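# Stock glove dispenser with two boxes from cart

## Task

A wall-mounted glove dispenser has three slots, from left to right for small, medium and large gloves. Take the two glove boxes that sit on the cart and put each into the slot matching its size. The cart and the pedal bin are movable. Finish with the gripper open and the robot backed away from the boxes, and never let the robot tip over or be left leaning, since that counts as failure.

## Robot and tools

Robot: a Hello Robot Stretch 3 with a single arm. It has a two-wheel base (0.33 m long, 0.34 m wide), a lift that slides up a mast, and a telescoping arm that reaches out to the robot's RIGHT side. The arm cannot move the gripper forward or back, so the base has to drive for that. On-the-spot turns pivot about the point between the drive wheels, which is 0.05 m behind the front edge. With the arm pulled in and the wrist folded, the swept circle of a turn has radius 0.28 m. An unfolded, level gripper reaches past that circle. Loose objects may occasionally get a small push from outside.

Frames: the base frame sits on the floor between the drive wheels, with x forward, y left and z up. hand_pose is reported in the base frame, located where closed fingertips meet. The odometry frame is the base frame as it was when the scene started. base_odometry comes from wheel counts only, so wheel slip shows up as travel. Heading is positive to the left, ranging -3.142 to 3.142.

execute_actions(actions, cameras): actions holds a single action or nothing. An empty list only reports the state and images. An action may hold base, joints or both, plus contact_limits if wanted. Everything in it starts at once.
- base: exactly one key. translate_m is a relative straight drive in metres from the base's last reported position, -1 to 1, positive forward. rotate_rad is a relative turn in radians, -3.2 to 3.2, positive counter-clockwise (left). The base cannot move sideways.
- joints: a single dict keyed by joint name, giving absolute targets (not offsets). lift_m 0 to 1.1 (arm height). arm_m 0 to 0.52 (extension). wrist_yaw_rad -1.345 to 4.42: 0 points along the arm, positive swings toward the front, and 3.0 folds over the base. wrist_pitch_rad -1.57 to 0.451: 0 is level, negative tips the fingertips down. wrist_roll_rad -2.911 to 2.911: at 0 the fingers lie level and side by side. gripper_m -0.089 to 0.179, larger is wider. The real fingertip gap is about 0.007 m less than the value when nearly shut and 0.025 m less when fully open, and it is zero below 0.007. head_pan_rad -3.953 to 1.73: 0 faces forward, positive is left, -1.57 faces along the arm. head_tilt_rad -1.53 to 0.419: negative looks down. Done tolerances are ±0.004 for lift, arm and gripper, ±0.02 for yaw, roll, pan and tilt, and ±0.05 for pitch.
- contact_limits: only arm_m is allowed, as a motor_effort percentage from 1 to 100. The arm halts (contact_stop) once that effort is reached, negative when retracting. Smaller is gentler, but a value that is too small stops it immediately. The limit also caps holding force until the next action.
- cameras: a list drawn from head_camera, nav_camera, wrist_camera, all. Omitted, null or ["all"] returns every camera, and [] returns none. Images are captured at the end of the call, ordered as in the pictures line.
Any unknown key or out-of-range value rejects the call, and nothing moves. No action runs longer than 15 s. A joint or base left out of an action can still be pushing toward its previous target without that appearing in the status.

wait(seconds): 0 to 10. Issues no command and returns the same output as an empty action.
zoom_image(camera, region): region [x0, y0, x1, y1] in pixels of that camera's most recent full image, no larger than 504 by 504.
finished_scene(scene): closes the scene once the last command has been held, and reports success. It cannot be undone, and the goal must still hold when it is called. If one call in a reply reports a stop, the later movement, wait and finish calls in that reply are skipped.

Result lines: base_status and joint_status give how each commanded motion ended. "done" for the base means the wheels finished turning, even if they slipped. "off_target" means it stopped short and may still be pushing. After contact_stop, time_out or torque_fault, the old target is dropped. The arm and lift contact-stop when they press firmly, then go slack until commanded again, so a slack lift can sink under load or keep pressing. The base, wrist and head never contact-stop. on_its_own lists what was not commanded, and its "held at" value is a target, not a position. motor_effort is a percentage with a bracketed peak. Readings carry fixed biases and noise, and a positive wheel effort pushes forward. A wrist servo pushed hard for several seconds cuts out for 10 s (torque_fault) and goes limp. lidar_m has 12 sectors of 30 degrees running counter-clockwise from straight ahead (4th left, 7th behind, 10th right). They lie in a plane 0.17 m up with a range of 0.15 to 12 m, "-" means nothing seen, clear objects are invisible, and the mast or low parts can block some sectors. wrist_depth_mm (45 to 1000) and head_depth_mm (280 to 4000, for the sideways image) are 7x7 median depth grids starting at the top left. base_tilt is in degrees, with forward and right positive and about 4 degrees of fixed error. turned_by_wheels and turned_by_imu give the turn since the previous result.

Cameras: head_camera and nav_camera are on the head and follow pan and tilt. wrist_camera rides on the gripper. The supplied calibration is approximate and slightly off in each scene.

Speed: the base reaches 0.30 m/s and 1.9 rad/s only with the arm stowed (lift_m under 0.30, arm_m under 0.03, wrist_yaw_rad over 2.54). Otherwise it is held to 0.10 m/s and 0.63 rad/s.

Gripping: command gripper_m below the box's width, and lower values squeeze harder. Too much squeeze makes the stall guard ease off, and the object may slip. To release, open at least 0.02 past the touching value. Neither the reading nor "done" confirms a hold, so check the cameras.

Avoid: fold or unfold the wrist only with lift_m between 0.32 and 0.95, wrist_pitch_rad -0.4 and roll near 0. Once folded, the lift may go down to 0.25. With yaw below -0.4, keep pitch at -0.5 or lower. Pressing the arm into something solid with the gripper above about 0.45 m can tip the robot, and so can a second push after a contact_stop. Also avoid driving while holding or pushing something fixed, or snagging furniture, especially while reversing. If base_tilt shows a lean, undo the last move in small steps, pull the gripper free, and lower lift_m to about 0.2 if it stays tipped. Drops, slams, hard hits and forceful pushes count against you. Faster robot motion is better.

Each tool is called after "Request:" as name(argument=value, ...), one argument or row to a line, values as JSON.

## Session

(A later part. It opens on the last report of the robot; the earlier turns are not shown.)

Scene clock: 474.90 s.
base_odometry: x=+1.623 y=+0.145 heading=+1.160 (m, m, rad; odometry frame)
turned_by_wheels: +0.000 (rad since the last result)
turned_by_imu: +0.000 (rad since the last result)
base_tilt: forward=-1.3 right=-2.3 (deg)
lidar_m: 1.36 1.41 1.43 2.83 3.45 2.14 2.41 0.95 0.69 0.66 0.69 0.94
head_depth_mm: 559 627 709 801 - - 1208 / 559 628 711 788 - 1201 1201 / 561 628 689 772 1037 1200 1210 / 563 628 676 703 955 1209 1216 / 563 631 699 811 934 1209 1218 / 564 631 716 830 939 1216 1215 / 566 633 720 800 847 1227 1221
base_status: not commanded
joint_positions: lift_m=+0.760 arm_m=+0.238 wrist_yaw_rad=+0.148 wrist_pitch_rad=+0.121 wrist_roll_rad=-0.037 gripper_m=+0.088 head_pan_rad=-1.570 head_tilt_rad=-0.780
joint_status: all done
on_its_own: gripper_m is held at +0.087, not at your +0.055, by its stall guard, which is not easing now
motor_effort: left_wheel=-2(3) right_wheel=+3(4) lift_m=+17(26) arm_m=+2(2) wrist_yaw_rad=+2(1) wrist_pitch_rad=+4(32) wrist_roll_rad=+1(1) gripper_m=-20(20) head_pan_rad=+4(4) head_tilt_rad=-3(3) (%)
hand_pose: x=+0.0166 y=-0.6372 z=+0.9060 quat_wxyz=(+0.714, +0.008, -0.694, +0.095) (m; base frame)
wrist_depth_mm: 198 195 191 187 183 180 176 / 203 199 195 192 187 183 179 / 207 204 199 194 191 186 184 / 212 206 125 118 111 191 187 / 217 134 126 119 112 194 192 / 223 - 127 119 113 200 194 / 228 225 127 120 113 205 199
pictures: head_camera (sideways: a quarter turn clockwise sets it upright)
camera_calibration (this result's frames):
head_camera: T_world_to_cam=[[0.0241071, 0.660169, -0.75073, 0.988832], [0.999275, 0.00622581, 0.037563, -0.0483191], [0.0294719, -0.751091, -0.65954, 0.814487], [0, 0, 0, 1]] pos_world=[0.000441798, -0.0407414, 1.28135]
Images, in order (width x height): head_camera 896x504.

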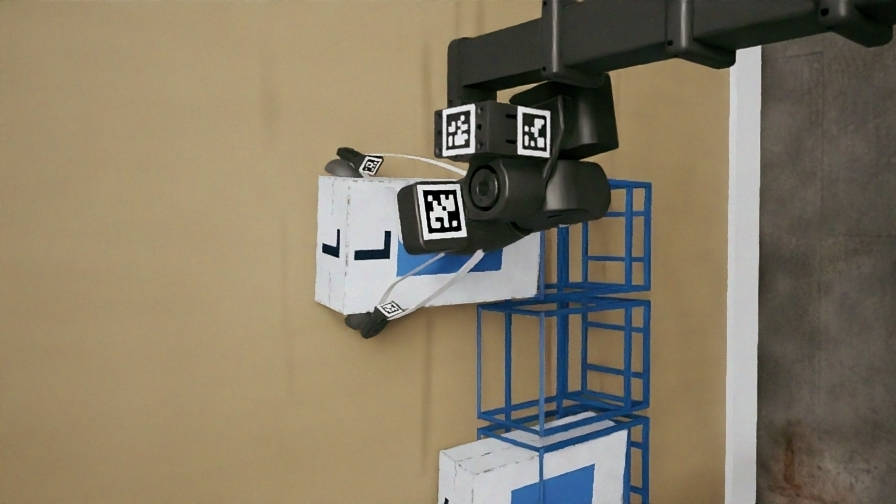

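Request:
execute_actions(
  actions=[
    {"joints":{"lift_m":0.84}},
  ],
  cameras=[],
)

Request:
execute_actions(
  actions=[
    {"base":{"translate_m":-0.003},"joints":{"arm_m":0.25,"wrist_pitch_rad":0.2}},
  ],
  cameras=["head_camera"],
)

Request:
execute_actions(
  actions=[
    {"joints":{"lift_m":0.77,"wrist_pitch_rad":0.09}},
  ],
  cameras=["head_camera"],
)

Scene clock: 487.63 s.
base_odometry: x=+1.623 y=+0.145 heading=+1.160 (m, m, rad; odometry frame)
turned_by_wheels: +0.000 (rad since the last result)
turned_by_imu: +0.000 (rad since the last result)
base_tilt: forward=-1.3 right=-2.1 (deg)
lidar_m: 1.36 1.41 1.43 2.83 3.43 2.14 2.41 0.95 0.69 0.66 0.69 0.94
head_depth_mm: 558 626 698 - 973 1196 1204 / 559 625 698 - 1005 1196 1209 / 561 627 634 - 979 1201 1209 / 560 630 627 714 955 1207 1215 / 563 631 691 815 935 1208 1212 / 564 632 718 829 937 1216 1219 / 564 634 720 797 845 1225 1223
base_status: not commanded
joint_positions: lift_m=+0.840 arm_m=+0.238 wrist_yaw_rad=+0.149 wrist_pitch_rad=+0.063 wrist_roll_rad=-0.037 gripper_m=+0.088 head_pan_rad=-1.570 head_tilt_rad=-0.780
joint_status: all done
on_its_own: gripper_m is held at +0.087, not at your +0.055, by its stall guard, which is not easing now
motor_effort: left_wheel=-2(2) right_wheel=+3(3) lift_m=+28(29) arm_m=+2(2) wrist_yaw_rad=+1(1) wrist_pitch_rad=+32(33) wrist_roll_rad=+1(1) gripper_m=-20(20) head_pan_rad=+4(4) head_tilt_rad=-4(3) (%)
hand_pose: x=+0.0167 y=-0.6372 z=+0.9704 quat_wxyz=(+0.717, +0.029, -0.693, +0.075) (m; base frame)
wrist_depth_mm: 191 187 185 182 177 173 171 / 198 194 191 186 183 179 177 / 204 201 197 192 189 185 181 / 212 205 124 117 110 190 187 / 219 133 126 118 112 194 192 / 226 - 127 119 114 203 200 / 235 230 129 122 115 210 206
pictures: none
No camera images: the call's "cameras" was empty. Leave "cameras" out to get every camera's image.

Scene clock: 488.50 s.
base_odometry: x=+1.622 y=+0.142 heading=+1.160 (m, m, rad; odometry frame)
turned_by_wheels: +0.000 (rad since the last result)
turned_by_imu: +0.000 (rad since the last result)
base_tilt: forward=-1.3 right=-2.3 (deg)
lidar_m: 1.37 1.41 1.43 2.84 3.45 2.13 2.40 0.95 0.69 0.67 0.69 0.94
head_depth_mm: 559 626 696 - 976 1193 1207 / 560 627 692 - 988 1197 1204 / 561 628 610 - 980 1204 1209 / 561 629 620 744 954 1206 1212 / 563 631 704 829 934 1212 1213 / 564 634 717 832 913 1216 1217 / 566 634 718 798 846 1217 1215
base_status: done
joint_positions: lift_m=+0.840 arm_m=+0.249 wrist_yaw_rad=+0.148 wrist_pitch_rad=+0.126 wrist_roll_rad=-0.037 gripper_m=+0.088 head_pan_rad=-1.570 head_tilt_rad=-0.780
joint_status: wrist_pitch_rad off_target (ended at +0.126, target +0.200); the others done
on_its_own: gripper_m is held at +0.087, not at your +0.055, by its stall guard, which is still easing; wrist_pitch_rad is at rest, and its effort (+34) is outside its rest range (-20 to +32)
motor_effort: left_wheel=-3(6) right_wheel=+5(6) lift_m=+28(28) arm_m=+8(8) wrist_yaw_rad=+1(1) wrist_pitch_rad=+34(37) wrist_roll_rad=+1(1) gripper_m=-21(20) head_pan_rad=+4(4) head_tilt_rad=-4(3) (%)
hand_pose: x=+0.0165 y=-0.6485 z=+0.9867 quat_wxyz=(+0.714, +0.006, -0.694, +0.096) (m; base frame)
wrist_depth_mm: 188 183 180 177 173 170 167 / 193 189 185 181 177 173 170 / 196 192 189 185 181 177 174 / 202 195 124 116 109 181 177 / 207 132 124 117 111 183 181 / 211 133 127 119 113 189 184 / 218 212 129 122 115 192 190
pictures: head_camera (sideways: a quarter turn clockwise sets it upright)
camera_calibration (this result's frames):
head_camera: T_world_to_cam=[[0.024108, 0.660205, -0.750699, 0.988791], [0.999275, 0.00622259, 0.0375633, -0.0483195], [0.0294708, -0.75106, -0.659576, 0.814533], [0, 0, 0, 1]] pos_world=[0.000441739, -0.0407404, 1.28135]
Images, in order (width x height): head_camera 896x504.

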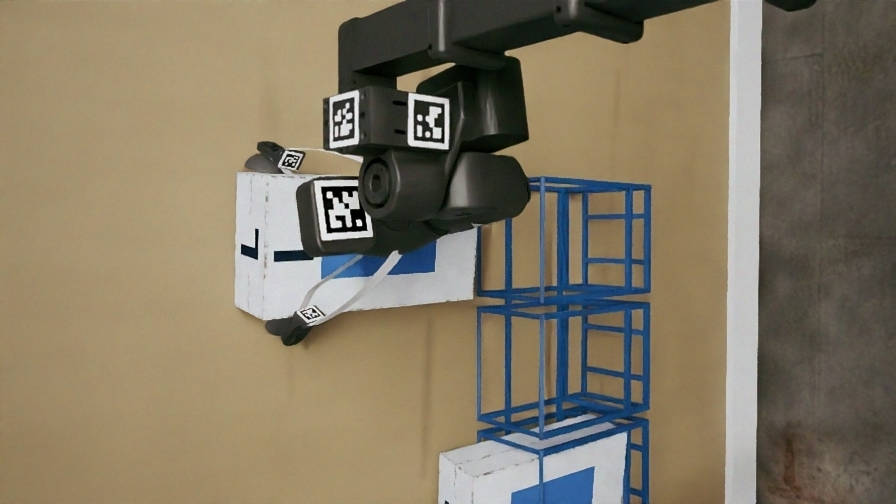

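Scene clock: 489.97 s.
base_odometry: x=+1.622 y=+0.142 heading=+1.160 (m, m, rad; odometry frame)
turned_by_wheels: +0.000 (rad since the last result)
turned_by_imu: +0.000 (rad since the last result)
base_tilt: forward=-1.3 right=-2.3 (deg)
lidar_m: 1.36 1.41 1.43 2.85 3.44 2.14 2.40 0.95 0.69 0.67 0.69 0.94
head_depth_mm: 559 625 711 805 - 1230 1205 / 560 628 713 789 1028 1195 1209 / 562 628 677 - 1033 1207 1207 / 562 629 677 749 954 1206 1213 / 563 633 703 820 939 1211 1212 / 566 634 719 832 915 1212 1213 / 566 633 720 797 843 1222 1214
base_status: not commanded
joint_positions: lift_m=+0.770 arm_m=+0.249 wrist_yaw_rad=+0.148 wrist_pitch_rad=+0.090 wrist_roll_rad=-0.052 gripper_m=+0.091 head_pan_rad=-1.570 head_tilt_rad=-0.780
joint_status: all done
on_its_own: gripper_m is held at +0.090, not at your +0.055, by its stall guard, which is not easing now
motor_effort: left_wheel=-3(3) right_wheel=+5(5) lift_m=+18(26) arm_m=+8(9) wrist_yaw_rad=+1(2) wrist_pitch_rad=+0(33) wrist_roll_rad=+7(7) gripper_m=-19(20) head_pan_rad=+4(4) head_tilt_rad=-3(3) (%)
hand_pose: x=+0.0167 y=-0.6487 z=+0.9080 quat_wxyz=(+0.720, +0.019, -0.688, +0.084) (m; base frame)
wrist_depth_mm: 185 182 178 173 171 168 164 / 189 186 183 178 175 171 168 / 195 191 187 183 179 176 173 / 201 194 122 115 108 181 177 / 205 131 124 117 111 183 182 / 212 133 127 120 113 191 186 / 220 216 130 123 116 195 192
pictures: head_camera (sideways: a quarter turn clockwise sets it upright)
camera_calibration (this result's frames):
head_camera: T_world_to_cam=[[0.0241056, 0.660205, -0.750698, 0.988791], [0.999275, 0.00622627, 0.0375633, -0.0483195], [0.0294735, -0.75106, -0.659576, 0.814534], [0, 0, 0, 1]] pos_world=[0.00044189, -0.0407404, 1.28135]
Images, in order (width x height): head_camera 896x504.

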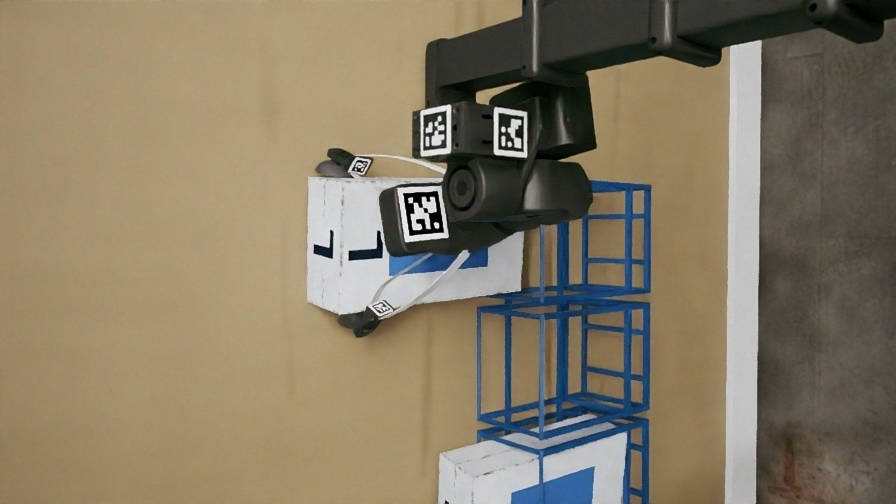

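Request:
execute_actions(
  actions=[
    {"joints":{"lift_m":0.84,"wrist_pitch_rad":0.17}},
  ],
  cameras=[],
)

Request:
execute_actions(
  actions=[
    {"joints":{"arm_m":0.243,"wrist_roll_rad":-0.012}},
  ],
  cameras=["head_camera"],
)

Request:
execute_actions(
  actions=[
    {"joints":{"lift_m":0.77}},
  ],
  cameras=["head_camera"],
)

Scene clock: 495.47 s.
base_odometry: x=+1.622 y=+0.142 heading=+1.160 (m, m, rad; odometry frame)
turned_by_wheels: +0.000 (rad since the last result)
turned_by_imu: +0.000 (rad since the last result)
base_tilt: forward=-1.3 right=-2.1 (deg)
lidar_m: 1.36 1.41 1.43 2.84 3.41 2.13 2.40 0.95 0.69 0.66 0.69 0.94
head_depth_mm: 559 626 697 - 975 1189 1204 / 562 625 697 - 990 1204 1209 / 561 626 674 - 979 1205 1211 / 564 630 655 685 961 1210 1215 / 563 633 689 813 935 1213 1213 / 566 634 718 833 916 1219 1220 / 565 633 721 798 846 1220 1219
base_status: not commanded
joint_positions: lift_m=+0.839 arm_m=+0.249 wrist_yaw_rad=+0.153 wrist_pitch_rad=+0.028 wrist_roll_rad=-0.024 gripper_m=+0.091 head_pan_rad=-1.570 head_tilt_rad=-0.781
joint_status: wrist_pitch_rad off_target (ended at +0.028, target +0.170); the others done
on_its_own: gripper_m is held at +0.090, not at your +0.055, by its stall guard, which is not easing now; wrist_pitch_rad is at rest, and its effort (+66) is outside its rest range (-20 to +32)
motor_effort: left_wheel=-3(3) right_wheel=+5(6) lift_m=+32(29) arm_m=+8(7) wrist_yaw_rad=-2(2) wrist_pitch_rad=+66(67) wrist_roll_rad=-5(7) gripper_m=-21(20) head_pan_rad=+4(4) head_tilt_rad=-3(4) (%)
hand_pose: x=+0.0176 y=-0.6480 z=+0.9612 quat_wxyz=(+0.713, +0.044, -0.697, +0.064) (m; base frame)
wrist_depth_mm: 178 175 171 168 165 162 159 / 184 181 178 174 170 166 163 / 193 189 185 181 177 173 169 / 201 196 192 186 182 181 176 / 209 136 130 122 117 184 183 / 218 131 127 120 114 195 190 / 230 131 123 117 111 202 198
pictures: none
No camera images: the call's "cameras" was empty. Leave "cameras" out to get every camera's image.

Scene clock: 496.33 s.
base_odometry: x=+1.622 y=+0.142 heading=+1.160 (m, m, rad; odometry frame)
turned_by_wheels: +0.000 (rad since the last result)
turned_by_imu: +0.000 (rad since the last result)
base_tilt: forward=-1.4 right=-2.1 (deg)
lidar_m: 1.36 1.41 1.44 2.85 3.44 2.13 2.40 0.95 0.69 0.66 0.69 0.94
head_depth_mm: 559 625 696 - 969 1212 1202 / 559 627 696 - 992 1200 1212 / 562 628 674 - 979 1201 1210 / 561 631 632 697 954 1206 1215 / 563 631 678 815 938 1213 1214 / 565 632 717 832 914 1218 1217 / 565 632 718 797 847 1224 1222
base_status: not commanded
joint_positions: lift_m=+0.840 arm_m=+0.243 wrist_yaw_rad=+0.150 wrist_pitch_rad=+0.099 wrist_roll_rad=-0.010 gripper_m=+0.091 head_pan_rad=-1.570 head_tilt_rad=-0.781
joint_status: all done
on_its_own: gripper_m is held at +0.090, not at your +0.055, by its stall guard, which is not easing now; wrist_pitch_rad is at rest, and its effort (+33) is outside its rest range (-20 to +32); wrist_pitch_rad moved +0.072 toward your old target +0.170
motor_effort: left_wheel=-2(3) right_wheel=+3(5) lift_m=+29(32) arm_m=-2(7) wrist_yaw_rad=+0(3) wrist_pitch_rad=+33(66) wrist_roll_rad=-1(5) gripper_m=-19(20) head_pan_rad=+4(4) head_tilt_rad=-3(3) (%)
hand_pose: x=+0.0172 y=-0.6426 z=+0.9798 quat_wxyz=(+0.706, +0.018, -0.703, +0.088) (m; base frame)
wrist_depth_mm: 190 186 182 179 175 172 168 / 195 191 188 184 179 175 173 / 200 198 193 186 184 179 177 / 207 202 198 193 189 184 182 / 213 137 130 122 116 187 186 / 219 - 129 121 115 195 191 / 227 221 127 121 115 200 196
pictures: head_camera (sideways: a quarter turn clockwise sets it upright)
camera_calibration (this result's frames):
head_camera: T_world_to_cam=[[0.0241088, 0.660355, -0.750566, 0.988618], [0.999275, 0.00621363, 0.0375644, -0.0483209], [0.0294696, -0.750928, -0.659727, 0.814729], [0, 0, 0, 1]] pos_world=[0.000441677, -0.0407363, 1.28134]
Images, in order (width x height): head_camera 896x504.

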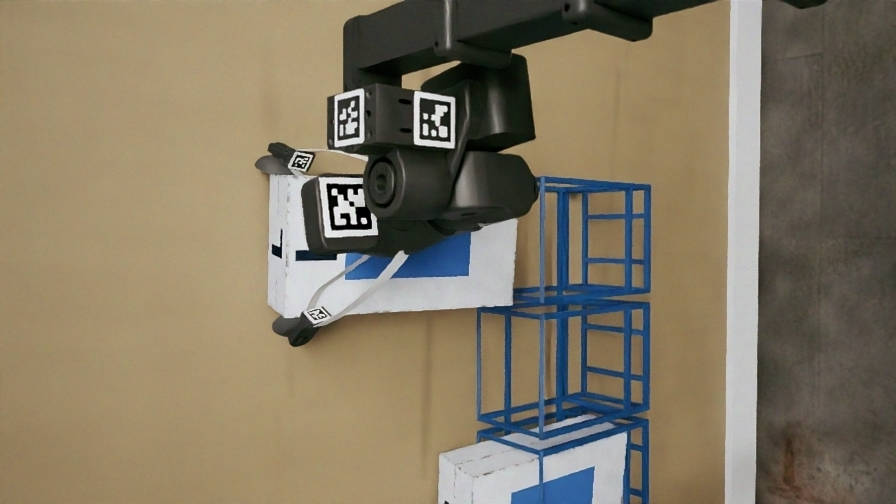

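Scene clock: 497.80 s.
base_odometry: x=+1.622 y=+0.142 heading=+1.160 (m, m, rad; odometry frame)
turned_by_wheels: +0.000 (rad since the last result)
turned_by_imu: +0.000 (rad since the last result)
base_tilt: forward=-1.2 right=-2.1 (deg)
lidar_m: 1.36 1.41 1.43 2.84 3.45 2.14 2.40 0.95 0.69 0.66 0.69 0.94
head_depth_mm: 560 625 708 804 - 1233 1206 / 561 625 710 787 1047 1193 1207 / 560 627 684 - 1032 1203 1209 / 561 628 675 716 955 1204 1207 / 564 630 703 814 937 1213 1211 / 563 632 718 828 915 1218 1216 / 565 633 722 796 846 1216 1215
base_status: not commanded
joint_positions: lift_m=+0.770 arm_m=+0.243 wrist_yaw_rad=+0.148 wrist_pitch_rad=+0.155 wrist_roll_rad=-0.015 gripper_m=+0.091 head_pan_rad=-1.570 head_tilt_rad=-0.781
joint_status: all done
on_its_own: gripper_m is held at +0.090, not at your +0.055, by its stall guard, which is not easing now; wrist_pitch_rad moved +0.056 to your old target +0.170
motor_effort: left_wheel=-2(2) right_wheel=+4(4) lift_m=+20(31) arm_m=-2(2) wrist_yaw_rad=+2(1) wrist_pitch_rad=+7(33) wrist_roll_rad=+1(1) gripper_m=-19(19) head_pan_rad=+4(4) head_tilt_rad=-3(3) (%)
hand_pose: x=+0.0164 y=-0.6423 z=+0.9248 quat_wxyz=(+0.704, -0.003, -0.702, +0.107) (m; base frame)
wrist_depth_mm: 196 193 188 185 182 177 174 / 201 197 192 188 184 180 176 / 204 199 196 192 187 183 179 / 209 204 199 194 191 186 182 / 213 137 130 123 117 187 185 / 216 - 128 121 115 194 188 / 221 216 125 118 112 195 191
pictures: head_camera (sideways: a quarter turn clockwise sets it upright)
camera_calibration (this result's frames):
head_camera: T_world_to_cam=[[0.0241074, 0.660403, -0.750524, 0.988564], [0.999275, 0.00621339, 0.0375647, -0.0483213], [0.0294711, -0.750886, -0.659774, 0.814791], [0, 0, 0, 1]] pos_world=[0.000441764, -0.040735, 1.28133]
Images, in order (width x height): head_camera 896x504.

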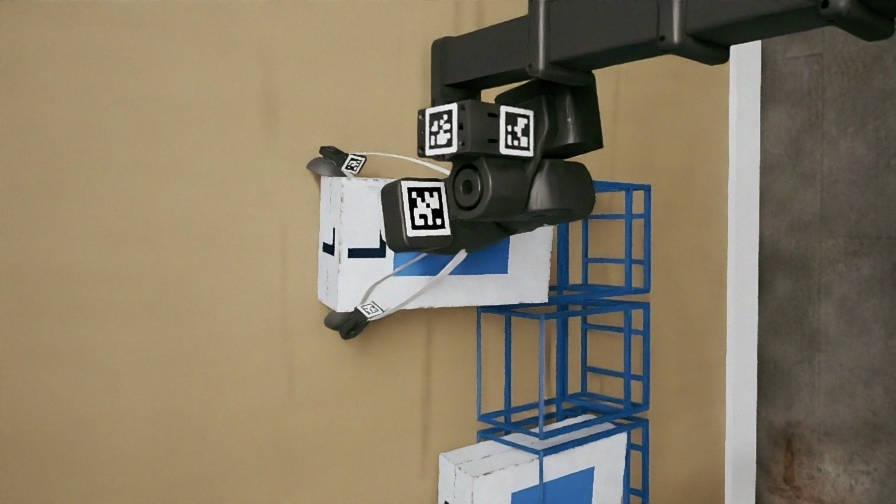

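Request:
execute_actions(
  actions=[
    {"joints":{"lift_m":0.83,"arm_m":0.235,"wrist_pitch_rad":0.25}},
  ],
)

Scene clock: 514.13 s.
base_odometry: x=+1.622 y=+0.142 heading=+1.160 (m, m, rad; odometry frame)
turned_by_wheels: +0.000 (rad since the last result)
turned_by_imu: -0.001 (rad since the last result)
base_tilt: forward=-1.3 right=-2.2 (deg)
lidar_m: 1.36 1.41 1.44 2.84 3.44 2.14 2.40 0.95 0.69 0.67 0.69 0.94
head_depth_mm: 558 626 706 - 998 1233 1212 / 559 628 698 - 1001 1193 1199 / 561 628 673 - 980 1203 1208 / 562 629 620 691 954 1210 1212 / 564 630 677 795 939 1211 1214 / 563 631 717 828 914 1213 1212 / 565 631 720 797 844 1219 1220
base_status: not commanded
joint_positions: lift_m=+0.830 arm_m=+0.235 wrist_yaw_rad=+0.150 wrist_pitch_rad=+0.179 wrist_roll_rad=-0.015 gripper_m=+0.091 head_pan_rad=-1.570 head_tilt_rad=-0.781
joint_status: wrist_pitch_rad off_target (ended at +0.179, target +0.250); the others done
on_its_own: gripper_m is held at +0.090, not at your +0.055, by its stall guard, which is not easing now; wrist_pitch_rad is at rest, and its effort (+33) is outside its rest range (-20 to +32)
motor_effort: left_wheel=-2(2) right_wheel=+3(4) lift_m=+28(31) arm_m=-2(4) wrist_yaw_rad=-2(1) wrist_pitch_rad=+33(37) wrist_roll_rad=+1(1) gripper_m=-19(19) head_pan_rad=+4(4) head_tilt_rad=-3(3) (%)
hand_pose: x=+0.0170 y=-0.6337 z=+0.9904 quat_wxyz=(+0.703, -0.011, -0.702, +0.116) (m; base frame)
wrist_depth_mm: 210 204 200 195 191 187 183 / 212 208 202 198 192 189 185 / 215 211 206 201 197 192 187 / 219 215 209 203 198 195 190 / 222 137 130 123 117 196 192 / 225 - 128 121 115 200 194 / 228 225 125 119 113 203 198
pictures: head_camera (sideways: a quarter turn clockwise sets it upright), nav_camera (sideways: a quarter turn counterclockwise sets it upright), wrist_camera
camera_calibration (this result's frames):
head_camera: T_world_to_cam=[[0.0241069, 0.660403, -0.750524, 0.988564], [0.999275, 0.00621411, 0.0375647, -0.0483213], [0.0294717, -0.750886, -0.659774, 0.814791], [0, 0, 0, 1]] pos_world=[0.000441793, -0.040735, 1.28133]
nav_camera: T_world_to_cam=[[0.00102861, -0.757818, 0.652465, -0.817675], [-0.99858, 0.0339713, 0.0410309, 0.000881617], [-0.0532591, -0.651581, -0.756707, 0.942534], [0, 0, 0, 1]] pos_world=[0.0519199, -0.00554193, 1.24669]
wrist_camera: T_world_to_cam=[[-0.99519, -0.0815168, -0.0543277, 0.0104501], [0.0469074, 0.0903339, -0.994806, 1.05602], [0.086001, -0.99257, -0.0860757, -0.370169], [0, 0, 0, 1]] pos_world=[-0.00730018, -0.461961, 1.01924]
Images, in order (width x height): head_camera 896x504, nav_camera 672x504, wrist_camera 644x364.

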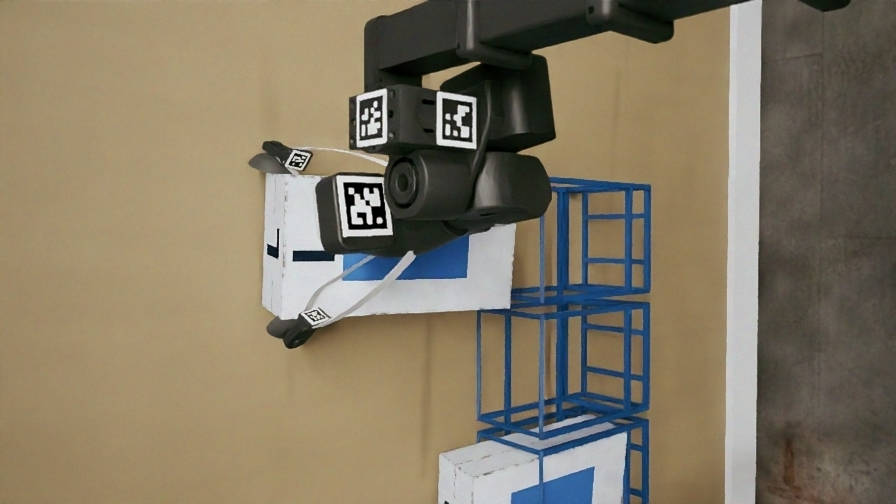

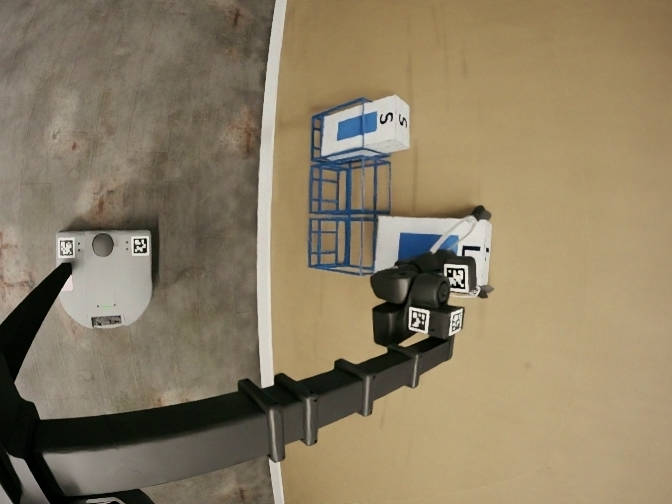

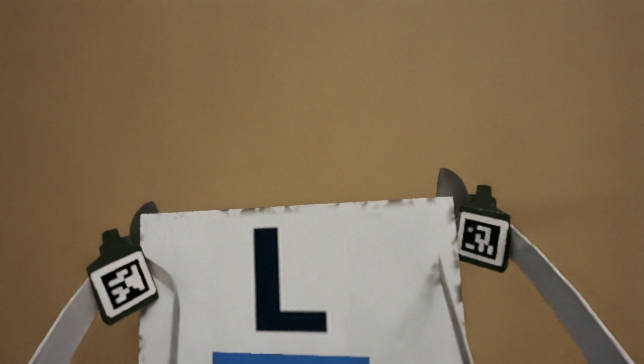

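Request:
execute_actions(
  actions=[
    {"joints":{"lift_m":0.795,"wrist_roll_rad":-0.025}},
  ],
  cameras=["head_camera"],
)

Scene clock: 521.60 s.
base_odometry: x=+1.622 y=+0.142 heading=+1.160 (m, m, rad; odometry frame)
turned_by_wheels: +0.000 (rad since the last result)
turned_by_imu: +0.000 (rad since the last result)
base_tilt: forward=-1.3 right=-2.2 (deg)
lidar_m: 1.36 1.41 1.43 2.84 3.44 2.14 2.40 0.95 0.69 0.66 0.69 0.94
head_depth_mm: 559 624 708 785 - 1237 1208 / 559 626 711 - 1033 1199 1209 / 561 628 674 - 1010 1203 1207 / 562 629 658 704 954 1206 1209 / 562 631 689 813 936 1205 1216 / 563 632 718 832 917 1220 1218 / 565 634 718 795 845 1218 1217
base_status: not commanded
joint_positions: lift_m=+0.795 arm_m=+0.235 wrist_yaw_rad=+0.151 wrist_pitch_rad=+0.180 wrist_roll_rad=-0.022 gripper_m=+0.091 head_pan_rad=-1.570 head_tilt_rad=-0.781
joint_status: all done
on_its_own: gripper_m is held at +0.090, not at your +0.055, by its stall guard, which is not easing now
motor_effort: left_wheel=-2(2) right_wheel=+3(3) lift_m=+23(30) arm_m=-2(2) wrist_yaw_rad=+0(0) wrist_pitch_rad=+32(32) wrist_roll_rad=-1(1) gripper_m=-20(19) head_pan_rad=+5(4) head_tilt_rad=-3(3) (%)
hand_pose: x=+0.0171 y=-0.6337 z=+0.9558 quat_wxyz=(+0.705, -0.011, -0.699, +0.116) (m; base frame)
wrist_depth_mm: 210 204 201 195 192 188 183 / 213 208 203 199 195 190 186 / 216 212 205 200 197 192 188 / 218 214 209 203 199 194 190 / 223 137 130 123 116 196 193 / 225 - 128 121 115 201 195 / 231 225 126 119 113 202 196
pictures: head_camera (sideways: a quarter turn clockwise sets it upright)
camera_calibration (this result's frames):
head_camera: T_world_to_cam=[[0.0241043, 0.660403, -0.750524, 0.988564], [0.999275, 0.00621803, 0.0375647, -0.0483213], [0.0294746, -0.750886, -0.659774, 0.814791], [0, 0, 0, 1]] pos_world=[0.000441953, -0.040735, 1.28133]
Images, in order (width x height): head_camera 896x504.

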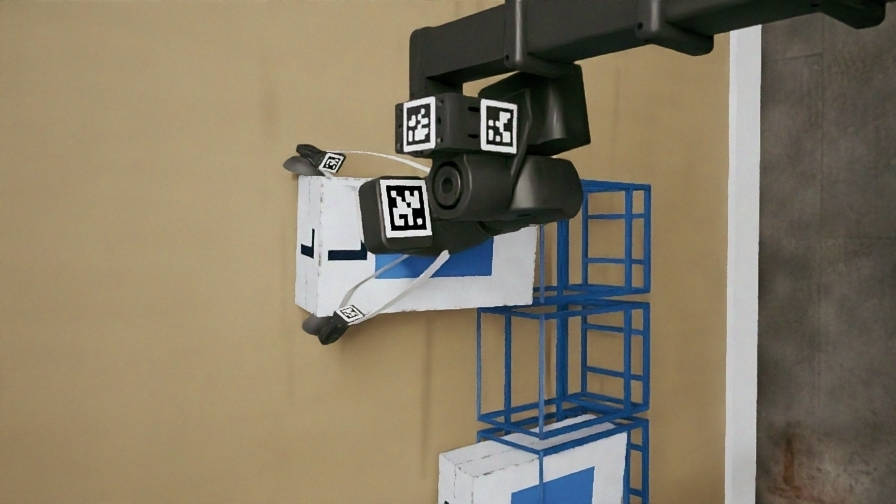

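Request:
execute_actions(
  actions=[
    {"joints":{"wrist_pitch_rad":0.33,"arm_m":0.242},"base":{"translate_m":-0.004}},
  ],
  cameras=[],
)

Request:
execute_actions(
  actions=[
    {"joints":{"lift_m":0.775}},
  ],
  cameras=["head_camera"],
)

Scene clock: 527.07 s.
base_odometry: x=+1.620 y=+0.139 heading=+1.160 (m, m, rad; odometry frame)
turned_by_wheels: +0.000 (rad since the last result)
turned_by_imu: +0.000 (rad since the last result)
base_tilt: forward=-1.2 right=-2.2 (deg)
lidar_m: 1.37 1.42 1.43 2.86 3.43 2.14 2.40 0.95 0.69 0.67 0.69 0.94
head_depth_mm: 558 625 711 785 - 1232 1209 / 560 627 711 - 1031 1200 1208 / 561 628 659 - 1004 1205 1212 / 563 629 641 711 953 1201 1208 / 563 630 683 809 934 1218 1215 / 564 632 717 832 927 1216 1216 / 565 633 722 798 843 1227 1224
base_status: done
joint_positions: lift_m=+0.795 arm_m=+0.242 wrist_yaw_rad=+0.150 wrist_pitch_rad=+0.258 wrist_roll_rad=-0.022 gripper_m=+0.091 head_pan_rad=-1.570 head_tilt_rad=-0.781
joint_status: wrist_pitch_rad off_target (ended at +0.258, target +0.330); the others done
on_its_own: gripper_m is held at +0.090, not at your +0.055, by its stall guard, which is not easing now; wrist_pitch_rad is at rest, and its effort (+33) is outside its rest range (-20 to +32)
motor_effort: left_wheel=-2(6) right_wheel=+3(5) lift_m=+23(23) arm_m=+2(2) wrist_yaw_rad=+0(0) wrist_pitch_rad=+33(37) wrist_roll_rad=-1(1) gripper_m=-19(19) head_pan_rad=+4(4) head_tilt_rad=-3(3) (%)
hand_pose: x=+0.0167 y=-0.6378 z=+0.9757 quat_wxyz=(+0.701, -0.039, -0.698, +0.143) (m; base frame)
wrist_depth_mm: 216 210 204 200 194 190 186 / 216 211 205 202 196 190 186 / 216 211 206 201 195 192 188 / 217 212 207 202 197 191 186 / 217 137 130 123 117 190 187 / 217 - 127 120 115 192 186 / 219 133 124 118 112 192 188
pictures: none
No camera images: the call's "cameras" was empty. Leave "cameras" out to get every camera's image.

Scene clock: 528.00 s.
base_odometry: x=+1.620 y=+0.139 heading=+1.160 (m, m, rad; odometry frame)
turned_by_wheels: +0.000 (rad since the last result)
turned_by_imu: +0.000 (rad since the last result)
base_tilt: forward=-1.3 right=-2.2 (deg)
lidar_m: 1.37 1.42 1.43 2.86 3.44 2.13 2.40 0.95 0.69 0.67 0.69 0.94
head_depth_mm: 559 625 710 793 - 1239 1210 / 559 626 712 787 1034 1203 1210 / 562 627 672 - 1011 1205 1213 / 562 629 659 715 958 1208 1216 / 562 630 687 811 935 1213 1216 / 564 630 719 833 926 1221 1218 / 565 631 720 797 844 1224 1216
base_status: not commanded
joint_positions: lift_m=+0.775 arm_m=+0.242 wrist_yaw_rad=+0.151 wrist_pitch_rad=+0.259 wrist_roll_rad=-0.022 gripper_m=+0.091 head_pan_rad=-1.570 head_tilt_rad=-0.781
joint_status: all done
on_its_own: gripper_m is held at +0.090, not at your +0.055, by its stall guard, which is not easing now; wrist_pitch_rad is at rest, and its effort (+33) is outside its rest range (-20 to +32)
motor_effort: left_wheel=-1(2) right_wheel=+2(3) lift_m=+23(19) arm_m=+2(2) wrist_yaw_rad=+0(0) wrist_pitch_rad=+33(33) wrist_roll_rad=-1(1) gripper_m=-19(19) head_pan_rad=+4(4) head_tilt_rad=-3(3) (%)
hand_pose: x=+0.0167 y=-0.6377 z=+0.9560 quat_wxyz=(+0.700, -0.040, -0.698, +0.143) (m; base frame)
wrist_depth_mm: 215 212 206 200 194 190 187 / 215 210 205 200 194 190 187 / 216 212 206 202 196 190 186 / 216 211 207 201 196 191 188 / 217 138 130 123 117 190 186 / 217 133 127 120 115 193 186 / 219 132 125 118 112 191 187
pictures: head_camera (sideways: a quarter turn clockwise sets it upright)
camera_calibration (this result's frames):
head_camera: T_world_to_cam=[[0.024107, 0.660403, -0.750524, 0.988564], [0.999275, 0.00621399, 0.0375647, -0.0483213], [0.0294716, -0.750886, -0.659774, 0.814791], [0, 0, 0, 1]] pos_world=[0.000441788, -0.040735, 1.28133]
Images, in order (width x height): head_camera 896x504.

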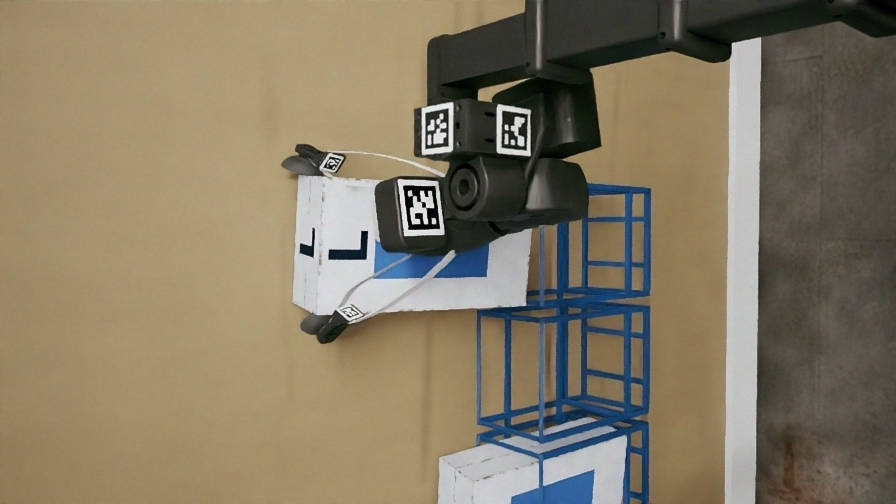

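Request:
execute_actions(
  actions=[
    {"base":{"translate_m":-0.004}},
  ],
  cameras=[],
)

Request:
execute_actions(
  actions=[
    {"joints":{"lift_m":0.755}},
  ],
  cameras=["head_camera"],
)

Request:
zoom_image(
  camera="head_camera",
  region=[420,150,720,380],
)

Scene clock: 532.33 s.
base_odometry: x=+1.619 y=+0.135 heading=+1.160 (m, m, rad; odometry frame)
turned_by_wheels: +0.000 (rad since the last result)
turned_by_imu: +0.000 (rad since the last result)
base_tilt: forward=-1.3 right=-2.3 (deg)
lidar_m: 1.37 1.42 1.44 2.87 3.43 2.13 2.40 0.95 0.69 0.67 0.69 0.94
head_depth_mm: 558 626 710 793 - 1234 1207 / 560 627 710 786 1031 1194 1208 / 561 628 674 - 1006 1205 1208 / 562 629 660 718 953 1212 1209 / 563 631 691 811 927 1212 1217 / 564 630 717 829 932 1218 1213 / 564 632 720 800 845 1223 1214
base_status: done
joint_positions: lift_m=+0.775 arm_m=+0.242 wrist_yaw_rad=+0.150 wrist_pitch_rad=+0.259 wrist_roll_rad=-0.023 gripper_m=+0.091 head_pan_rad=-1.570 head_tilt_rad=-0.781
joint_status: not commanded
on_its_own: gripper_m is held at +0.090, not at your +0.055, by its stall guard, which is not easing now; wrist_pitch_rad is at rest, and its effort (+33) is outside its rest range (-20 to +32)
motor_effort: left_wheel=-2(5) right_wheel=+3(6) lift_m=+24(24) arm_m=+2(2) wrist_yaw_rad=+0(1) wrist_pitch_rad=+33(33) wrist_roll_rad=-1(1) gripper_m=-19(19) head_pan_rad=+4(4) head_tilt_rad=-3(3) (%)
hand_pose: x=+0.0166 y=-0.6378 z=+0.9560 quat_wxyz=(+0.701, -0.040, -0.698, +0.143) (m; base frame)
wrist_depth_mm: 215 211 206 200 195 191 187 / 216 211 206 201 195 191 186 / 216 212 206 201 196 190 187 / 217 212 206 201 196 190 188 / 218 137 130 123 117 190 188 / 218 - 127 120 115 193 187 / 216 133 124 118 112 192 187
pictures: none
No camera images: the call's "cameras" was empty. Leave "cameras" out to get every camera's image.

Scene clock: 533.27 s.
base_odometry: x=+1.619 y=+0.135 heading=+1.160 (m, m, rad; odometry frame)
turned_by_wheels: +0.000 (rad since the last result)
turned_by_imu: +0.000 (rad since the last result)
base_tilt: forward=-1.3 right=-2.2 (deg)
lidar_m: 1.37 1.42 1.44 2.87 3.43 2.13 2.40 0.95 0.69 0.67 0.69 0.94
head_depth_mm: 559 626 708 802 - - 1202 / 560 626 710 790 - 1196 1209 / 560 628 683 789 1035 1209 1208 / 562 629 676 707 957 1209 1215 / 564 632 691 811 928 1209 1211 / 565 631 720 832 934 1214 1215 / 566 634 720 796 844 1224 1220
base_status: not commanded
joint_positions: lift_m=+0.755 arm_m=+0.242 wrist_yaw_rad=+0.152 wrist_pitch_rad=+0.262 wrist_roll_rad=-0.023 gripper_m=+0.091 head_pan_rad=-1.570 head_tilt_rad=-0.781
joint_status: all done
on_its_own: gripper_m is held at +0.090, not at your +0.055, by its stall guard, which is not easing now
motor_effort: left_wheel=-1(2) right_wheel=+1(3) lift_m=+22(20) arm_m=+2(2) wrist_yaw_rad=-2(1) wrist_pitch_rad=+31(33) wrist_roll_rad=-1(1) gripper_m=-20(19) head_pan_rad=+4(4) head_tilt_rad=-3(3) (%)
hand_pose: x=+0.0171 y=-0.6376 z=+0.9368 quat_wxyz=(+0.700, -0.040, -0.698, +0.145) (m; base frame)
wrist_depth_mm: 218 212 207 201 195 191 187 / 218 211 206 200 197 191 186 / 218 212 208 201 196 191 187 / 218 212 207 202 196 191 186 / 218 137 130 123 117 190 187 / 219 132 127 120 115 193 186 / 218 132 124 118 112 193 187
pictures: head_camera (sideways: a quarter turn clockwise sets it upright)
camera_calibration (this result's frames):
head_camera: T_world_to_cam=[[0.0241063, 0.660403, -0.750524, 0.988564], [0.999275, 0.00621506, 0.0375647, -0.0483213], [0.0294724, -0.750886, -0.659774, 0.814791], [0, 0, 0, 1]] pos_world=[0.000441832, -0.040735, 1.28133]
Images, in order (width x height): head_camera 896x504.

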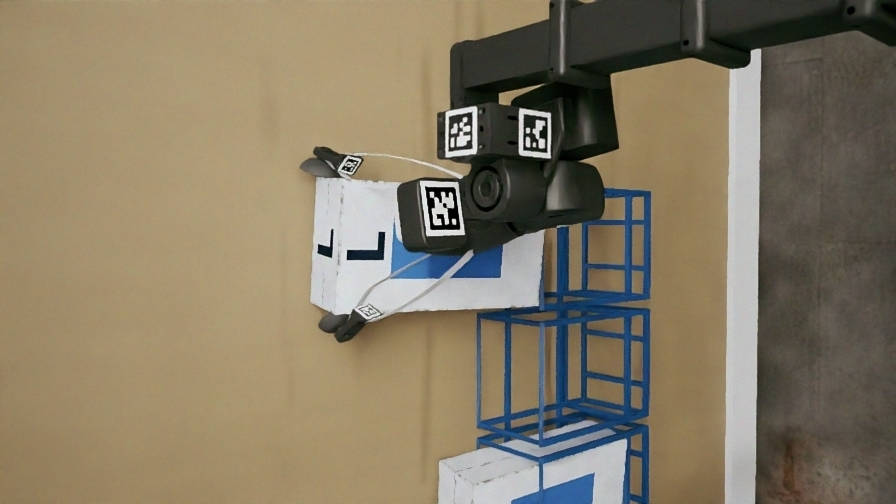

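Region (420, 150, 720, 380) of head_camera's 896x504 image, scaled by 1.680, with more detail than that image has; it fills the top 386 rows of this view, and the rest is white.

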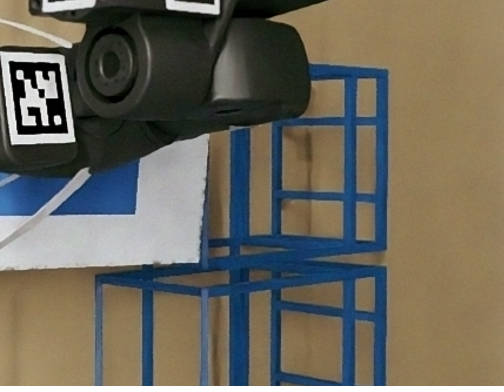

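Request:
execute_actions(
  actions=[
    {"joints":{"lift_m":0.768,"arm_m":0.252},"base":{"translate_m":-0.004}},
  ],
  cameras=["head_camera"],
)

Request:
zoom_image(
  camera="head_camera",
  region=[420,150,720,380],
)

Scene clock: 540.17 s.
base_odometry: x=+1.617 y=+0.131 heading=+1.160 (m, m, rad; odometry frame)
turned_by_wheels: +0.000 (rad since the last result)
turned_by_imu: +0.000 (rad since the last result)
base_tilt: forward=-1.2 right=-2.2 (deg)
lidar_m: 1.37 1.42 1.44 2.89 3.43 2.13 2.39 0.95 0.69 0.67 0.69 0.94
head_depth_mm: 558 624 710 803 - - 1208 / 561 627 712 786 1032 1202 1209 / 562 627 687 - 1008 1199 1214 / 561 630 669 722 955 1213 1214 / 563 631 689 812 937 1212 1216 / 565 632 718 835 950 1217 1219 / 565 633 720 801 841 1218 1221
base_status: done
joint_positions: lift_m=+0.768 arm_m=+0.251 wrist_yaw_rad=+0.154 wrist_pitch_rad=+0.260 wrist_roll_rad=-0.024 gripper_m=+0.091 head_pan_rad=-1.570 head_tilt_rad=-0.781
joint_status: all done
on_its_own: gripper_m is held at +0.090, not at your +0.055, by its stall guard, which is not easing now
motor_effort: left_wheel=-2(5) right_wheel=+6(5) lift_m=+29(28) arm_m=+7(6) wrist_yaw_rad=-2(3) wrist_pitch_rad=+32(33) wrist_roll_rad=+0(1) gripper_m=-20(19) head_pan_rad=+4(4) head_tilt_rad=-4(3) (%)
hand_pose: x=+0.0174 y=-0.6471 z=+0.9490 quat_wxyz=(+0.701, -0.039, -0.697, +0.145) (m; base frame)
wrist_depth_mm: 207 202 195 191 188 183 178 / 207 203 197 192 187 181 178 / 207 204 196 193 187 182 178 / 209 203 197 193 187 183 179 / 207 137 129 123 116 181 178 / 210 130 126 120 114 184 178 / 210 130 122 116 111 182 178
pictures: head_camera (sideways: a quarter turn clockwise sets it upright)
camera_calibration (this result's frames):
head_camera: T_world_to_cam=[[0.024106, 0.660403, -0.750524, 0.988564], [0.999275, 0.00621541, 0.0375647, -0.0483213], [0.0294727, -0.750886, -0.659774, 0.814791], [0, 0, 0, 1]] pos_world=[0.000441846, -0.040735, 1.28133]
Images, in order (width x height): head_camera 896x504.

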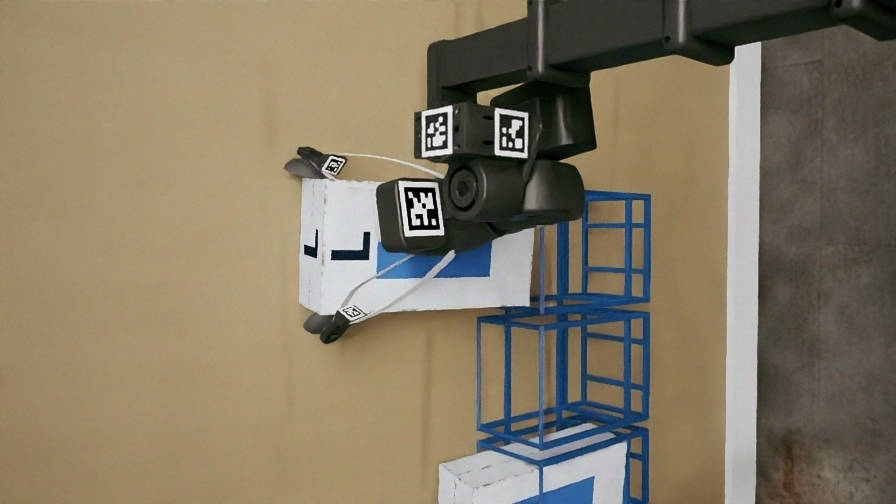

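Region (420, 150, 720, 380) of head_camera's 896x504 image, scaled by 1.680, with more detail than that image has; it fills the top 386 rows of this view, and the rest is white.

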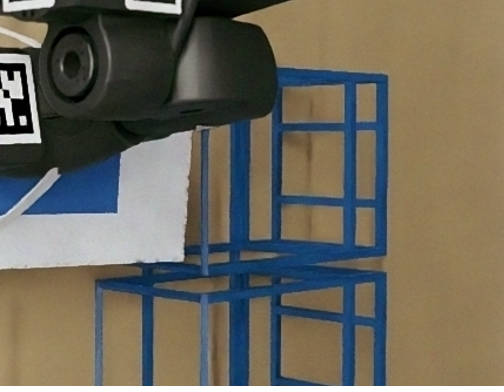

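Request:
execute_actions(
  actions=[
    {"joints":{"lift_m":0.745}},
  ],
  cameras=["head_camera"],
)

Request:
zoom_image(
  camera="head_camera",
  region=[420,150,720,380],
)

Scene clock: 543.90 s.
base_odometry: x=+1.617 y=+0.131 heading=+1.160 (m, m, rad; odometry frame)
turned_by_wheels: +0.000 (rad since the last result)
turned_by_imu: +0.000 (rad since the last result)
base_tilt: forward=-1.3 right=-2.2 (deg)
lidar_m: 1.38 1.42 1.44 2.88 3.43 2.13 2.39 0.95 0.69 0.67 0.69 0.94
head_depth_mm: 558 627 711 803 - - 1217 / 559 626 712 788 1055 1199 1205 / 561 628 686 790 1035 1206 1210 / 561 628 674 727 954 1212 1205 / 562 632 689 814 936 1213 1211 / 564 634 719 833 950 1222 1216 / 566 633 720 797 843 1224 1220
base_status: not commanded
joint_positions: lift_m=+0.745 arm_m=+0.252 wrist_yaw_rad=+0.157 wrist_pitch_rad=+0.303 wrist_roll_rad=-0.025 gripper_m=+0.091 head_pan_rad=-1.570 head_tilt_rad=-0.781
joint_status: all done
on_its_own: gripper_m is held at +0.090, not at your +0.055, by its stall guard, which is not easing now
motor_effort: left_wheel=-1(2) right_wheel=+2(5) lift_m=+20(22) arm_m=+3(7) wrist_yaw_rad=-3(3) wrist_pitch_rad=+12(32) wrist_roll_rad=+0(1) gripper_m=-20(20) head_pan_rad=+4(4) head_tilt_rad=-3(3) (%)
hand_pose: x=+0.0179 y=-0.6454 z=+0.9373 quat_wxyz=(+0.698, -0.053, -0.696, +0.160) (m; base frame)
wrist_depth_mm: 216 211 204 198 193 188 183 / 214 208 201 197 191 187 180 / 213 208 201 197 190 185 182 / 211 206 200 195 189 185 180 / 210 136 129 122 116 182 178 / 210 132 127 121 115 182 177 / 209 132 125 118 113 182 177
pictures: head_camera (sideways: a quarter turn clockwise sets it upright)
camera_calibration (this result's frames):
head_camera: T_world_to_cam=[[0.0241048, 0.660404, -0.750523, 0.988562], [0.999275, 0.00621725, 0.0375647, -0.0483213], [0.0294741, -0.750884, -0.659776, 0.814793], [0, 0, 0, 1]] pos_world=[0.000441924, -0.040735, 1.28133]
Images, in order (width x height): head_camera 896x504.

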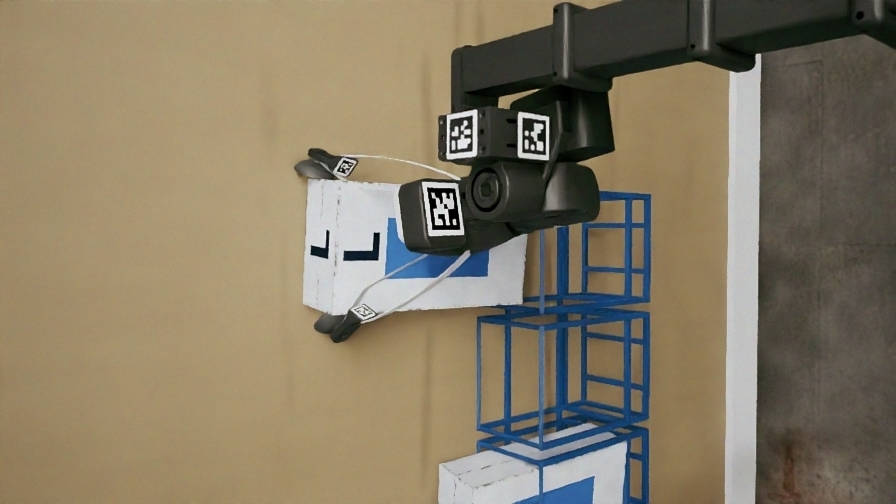

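Region (420, 150, 720, 380) of head_camera's 896x504 image, scaled by 1.680, with more detail than that image has; it fills the top 386 rows of this view, and the rest is white.

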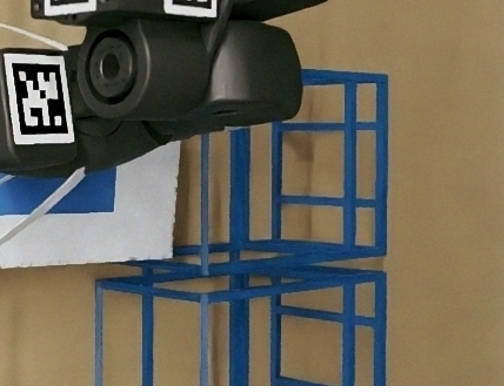

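Request:
execute_actions(
  actions=[
    {"joints":{"lift_m":0.76,"arm_m":0.243}},
  ],
  cameras=[],
)

Request:
execute_actions(
  actions=[
    {"joints":{"lift_m":0.735}},
  ],
  cameras=["head_camera"],
)

Request:
zoom_image(
  camera="head_camera",
  region=[420,150,720,380],
)

Scene clock: 548.47 s.
base_odometry: x=+1.617 y=+0.131 heading=+1.160 (m, m, rad; odometry frame)
turned_by_wheels: +0.000 (rad since the last result)
turned_by_imu: +0.000 (rad since the last result)
base_tilt: forward=-1.3 right=-2.2 (deg)
lidar_m: 1.38 1.43 1.44 2.89 3.40 2.12 2.39 0.95 0.69 0.66 0.69 0.94
head_depth_mm: 559 624 711 802 - - 1203 / 560 625 711 788 1044 1203 1212 / 561 629 673 - 1032 1202 1205 / 563 628 669 714 953 1210 1211 / 562 629 691 812 933 1211 1209 / 566 632 718 830 949 1216 1213 / 564 632 720 796 843 1221 1223
base_status: not commanded
joint_positions: lift_m=+0.760 arm_m=+0.243 wrist_yaw_rad=+0.150 wrist_pitch_rad=+0.266 wrist_roll_rad=-0.026 gripper_m=+0.091 head_pan_rad=-1.570 head_tilt_rad=-0.781
joint_status: all done
on_its_own: gripper_m is held at +0.090, not at your +0.055, by its stall guard, which is not easing now
motor_effort: left_wheel=-2(2) right_wheel=+2(2) lift_m=+28(33) arm_m=-2(3) wrist_yaw_rad=+0(5) wrist_pitch_rad=+30(30) wrist_roll_rad=+0(0) gripper_m=-19(20) head_pan_rad=+4(3) head_tilt_rad=-3(3) (%)
hand_pose: x=+0.0166 y=-0.6389 z=+0.9426 quat_wxyz=(+0.701, -0.043, -0.697, +0.145) (m; base frame)
wrist_depth_mm: 216 210 205 201 195 190 186 / 216 210 207 201 196 192 186 / 215 211 205 200 196 191 188 / 214 210 206 199 195 190 186 / 216 173 131 123 117 189 186 / 215 - 127 120 114 192 185 / 217 132 124 117 112 191 185
pictures: none
No camera images: the call's "cameras" was empty. Leave "cameras" out to get every camera's image.

Scene clock: 549.47 s.
base_odometry: x=+1.617 y=+0.131 heading=+1.160 (m, m, rad; odometry frame)
turned_by_wheels: +0.000 (rad since the last result)
turned_by_imu: +0.000 (rad since the last result)
base_tilt: forward=-1.3 right=-2.2 (deg)
lidar_m: 1.38 1.43 1.44 2.89 3.43 2.12 2.39 0.95 0.69 0.67 0.69 0.94
head_depth_mm: 559 626 709 821 - - 1194 / 560 626 712 804 - 1199 1207 / 563 630 683 790 - 1204 1209 / 562 630 677 684 953 1206 1210 / 563 629 697 814 915 1210 1217 / 565 632 717 831 950 1220 1215 / 565 634 720 797 845 1224 1216
base_status: not commanded
joint_positions: lift_m=+0.735 arm_m=+0.243 wrist_yaw_rad=+0.155 wrist_pitch_rad=+0.339 wrist_roll_rad=-0.035 gripper_m=+0.091 head_pan_rad=-1.570 head_tilt_rad=-0.781
joint_status: all done
on_its_own: gripper_m is held at +0.090, not at your +0.055, by its stall guard, which is not easing now
motor_effort: left_wheel=-2(2) right_wheel=+0(2) lift_m=+17(31) arm_m=-3(2) wrist_yaw_rad=-3(3) wrist_pitch_rad=-4(30) wrist_roll_rad=+4(4) gripper_m=-20(19) head_pan_rad=+4(4) head_tilt_rad=-3(3) (%)
hand_pose: x=+0.0172 y=-0.6349 z=+0.9365 quat_wxyz=(+0.698, -0.068, -0.692, +0.171) (m; base frame)
wrist_depth_mm: 233 229 220 213 207 202 199 / 231 225 219 211 205 200 195 / 225 222 215 209 204 197 193 / 223 219 211 207 202 195 191 / 221 138 131 124 117 192 190 / 219 131 125 119 113 191 185 / 216 130 121 115 109 189 185
pictures: head_camera (sideways: a quarter turn clockwise sets it upright)
camera_calibration (this result's frames):
head_camera: T_world_to_cam=[[0.0241061, 0.660467, -0.750468, 0.988491], [0.999275, 0.00621198, 0.0375652, -0.0483219], [0.0294724, -0.75083, -0.659838, 0.814874], [0, 0, 0, 1]] pos_world=[0.000441835, -0.0407333, 1.28133]
Images, in order (width x height): head_camera 896x504.

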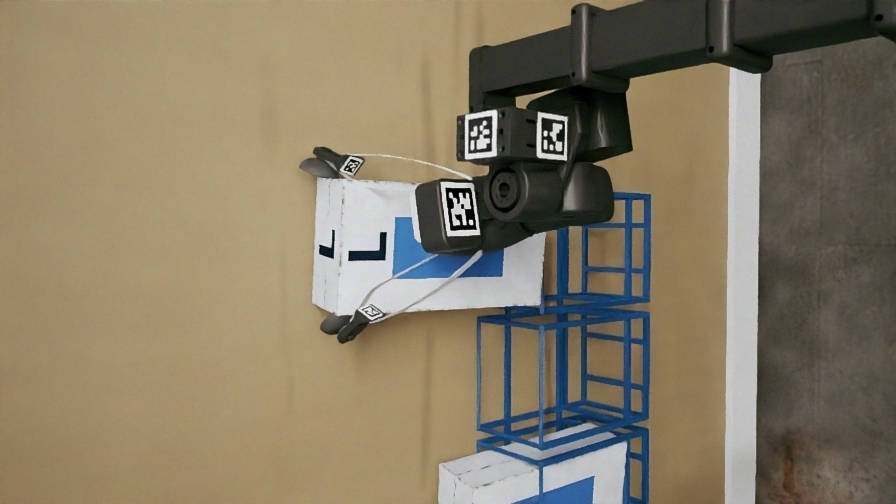

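Region (420, 150, 720, 380) of head_camera's 896x504 image, scaled by 1.680, with more detail than that image has; it fills the top 386 rows of this view, and the rest is white.

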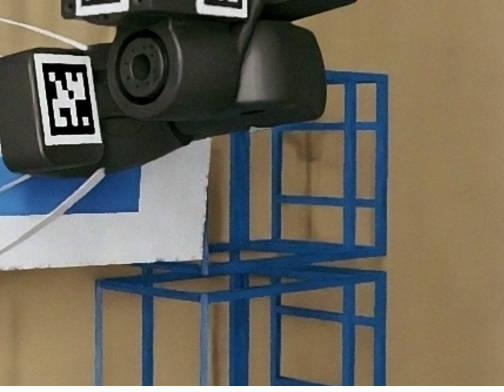

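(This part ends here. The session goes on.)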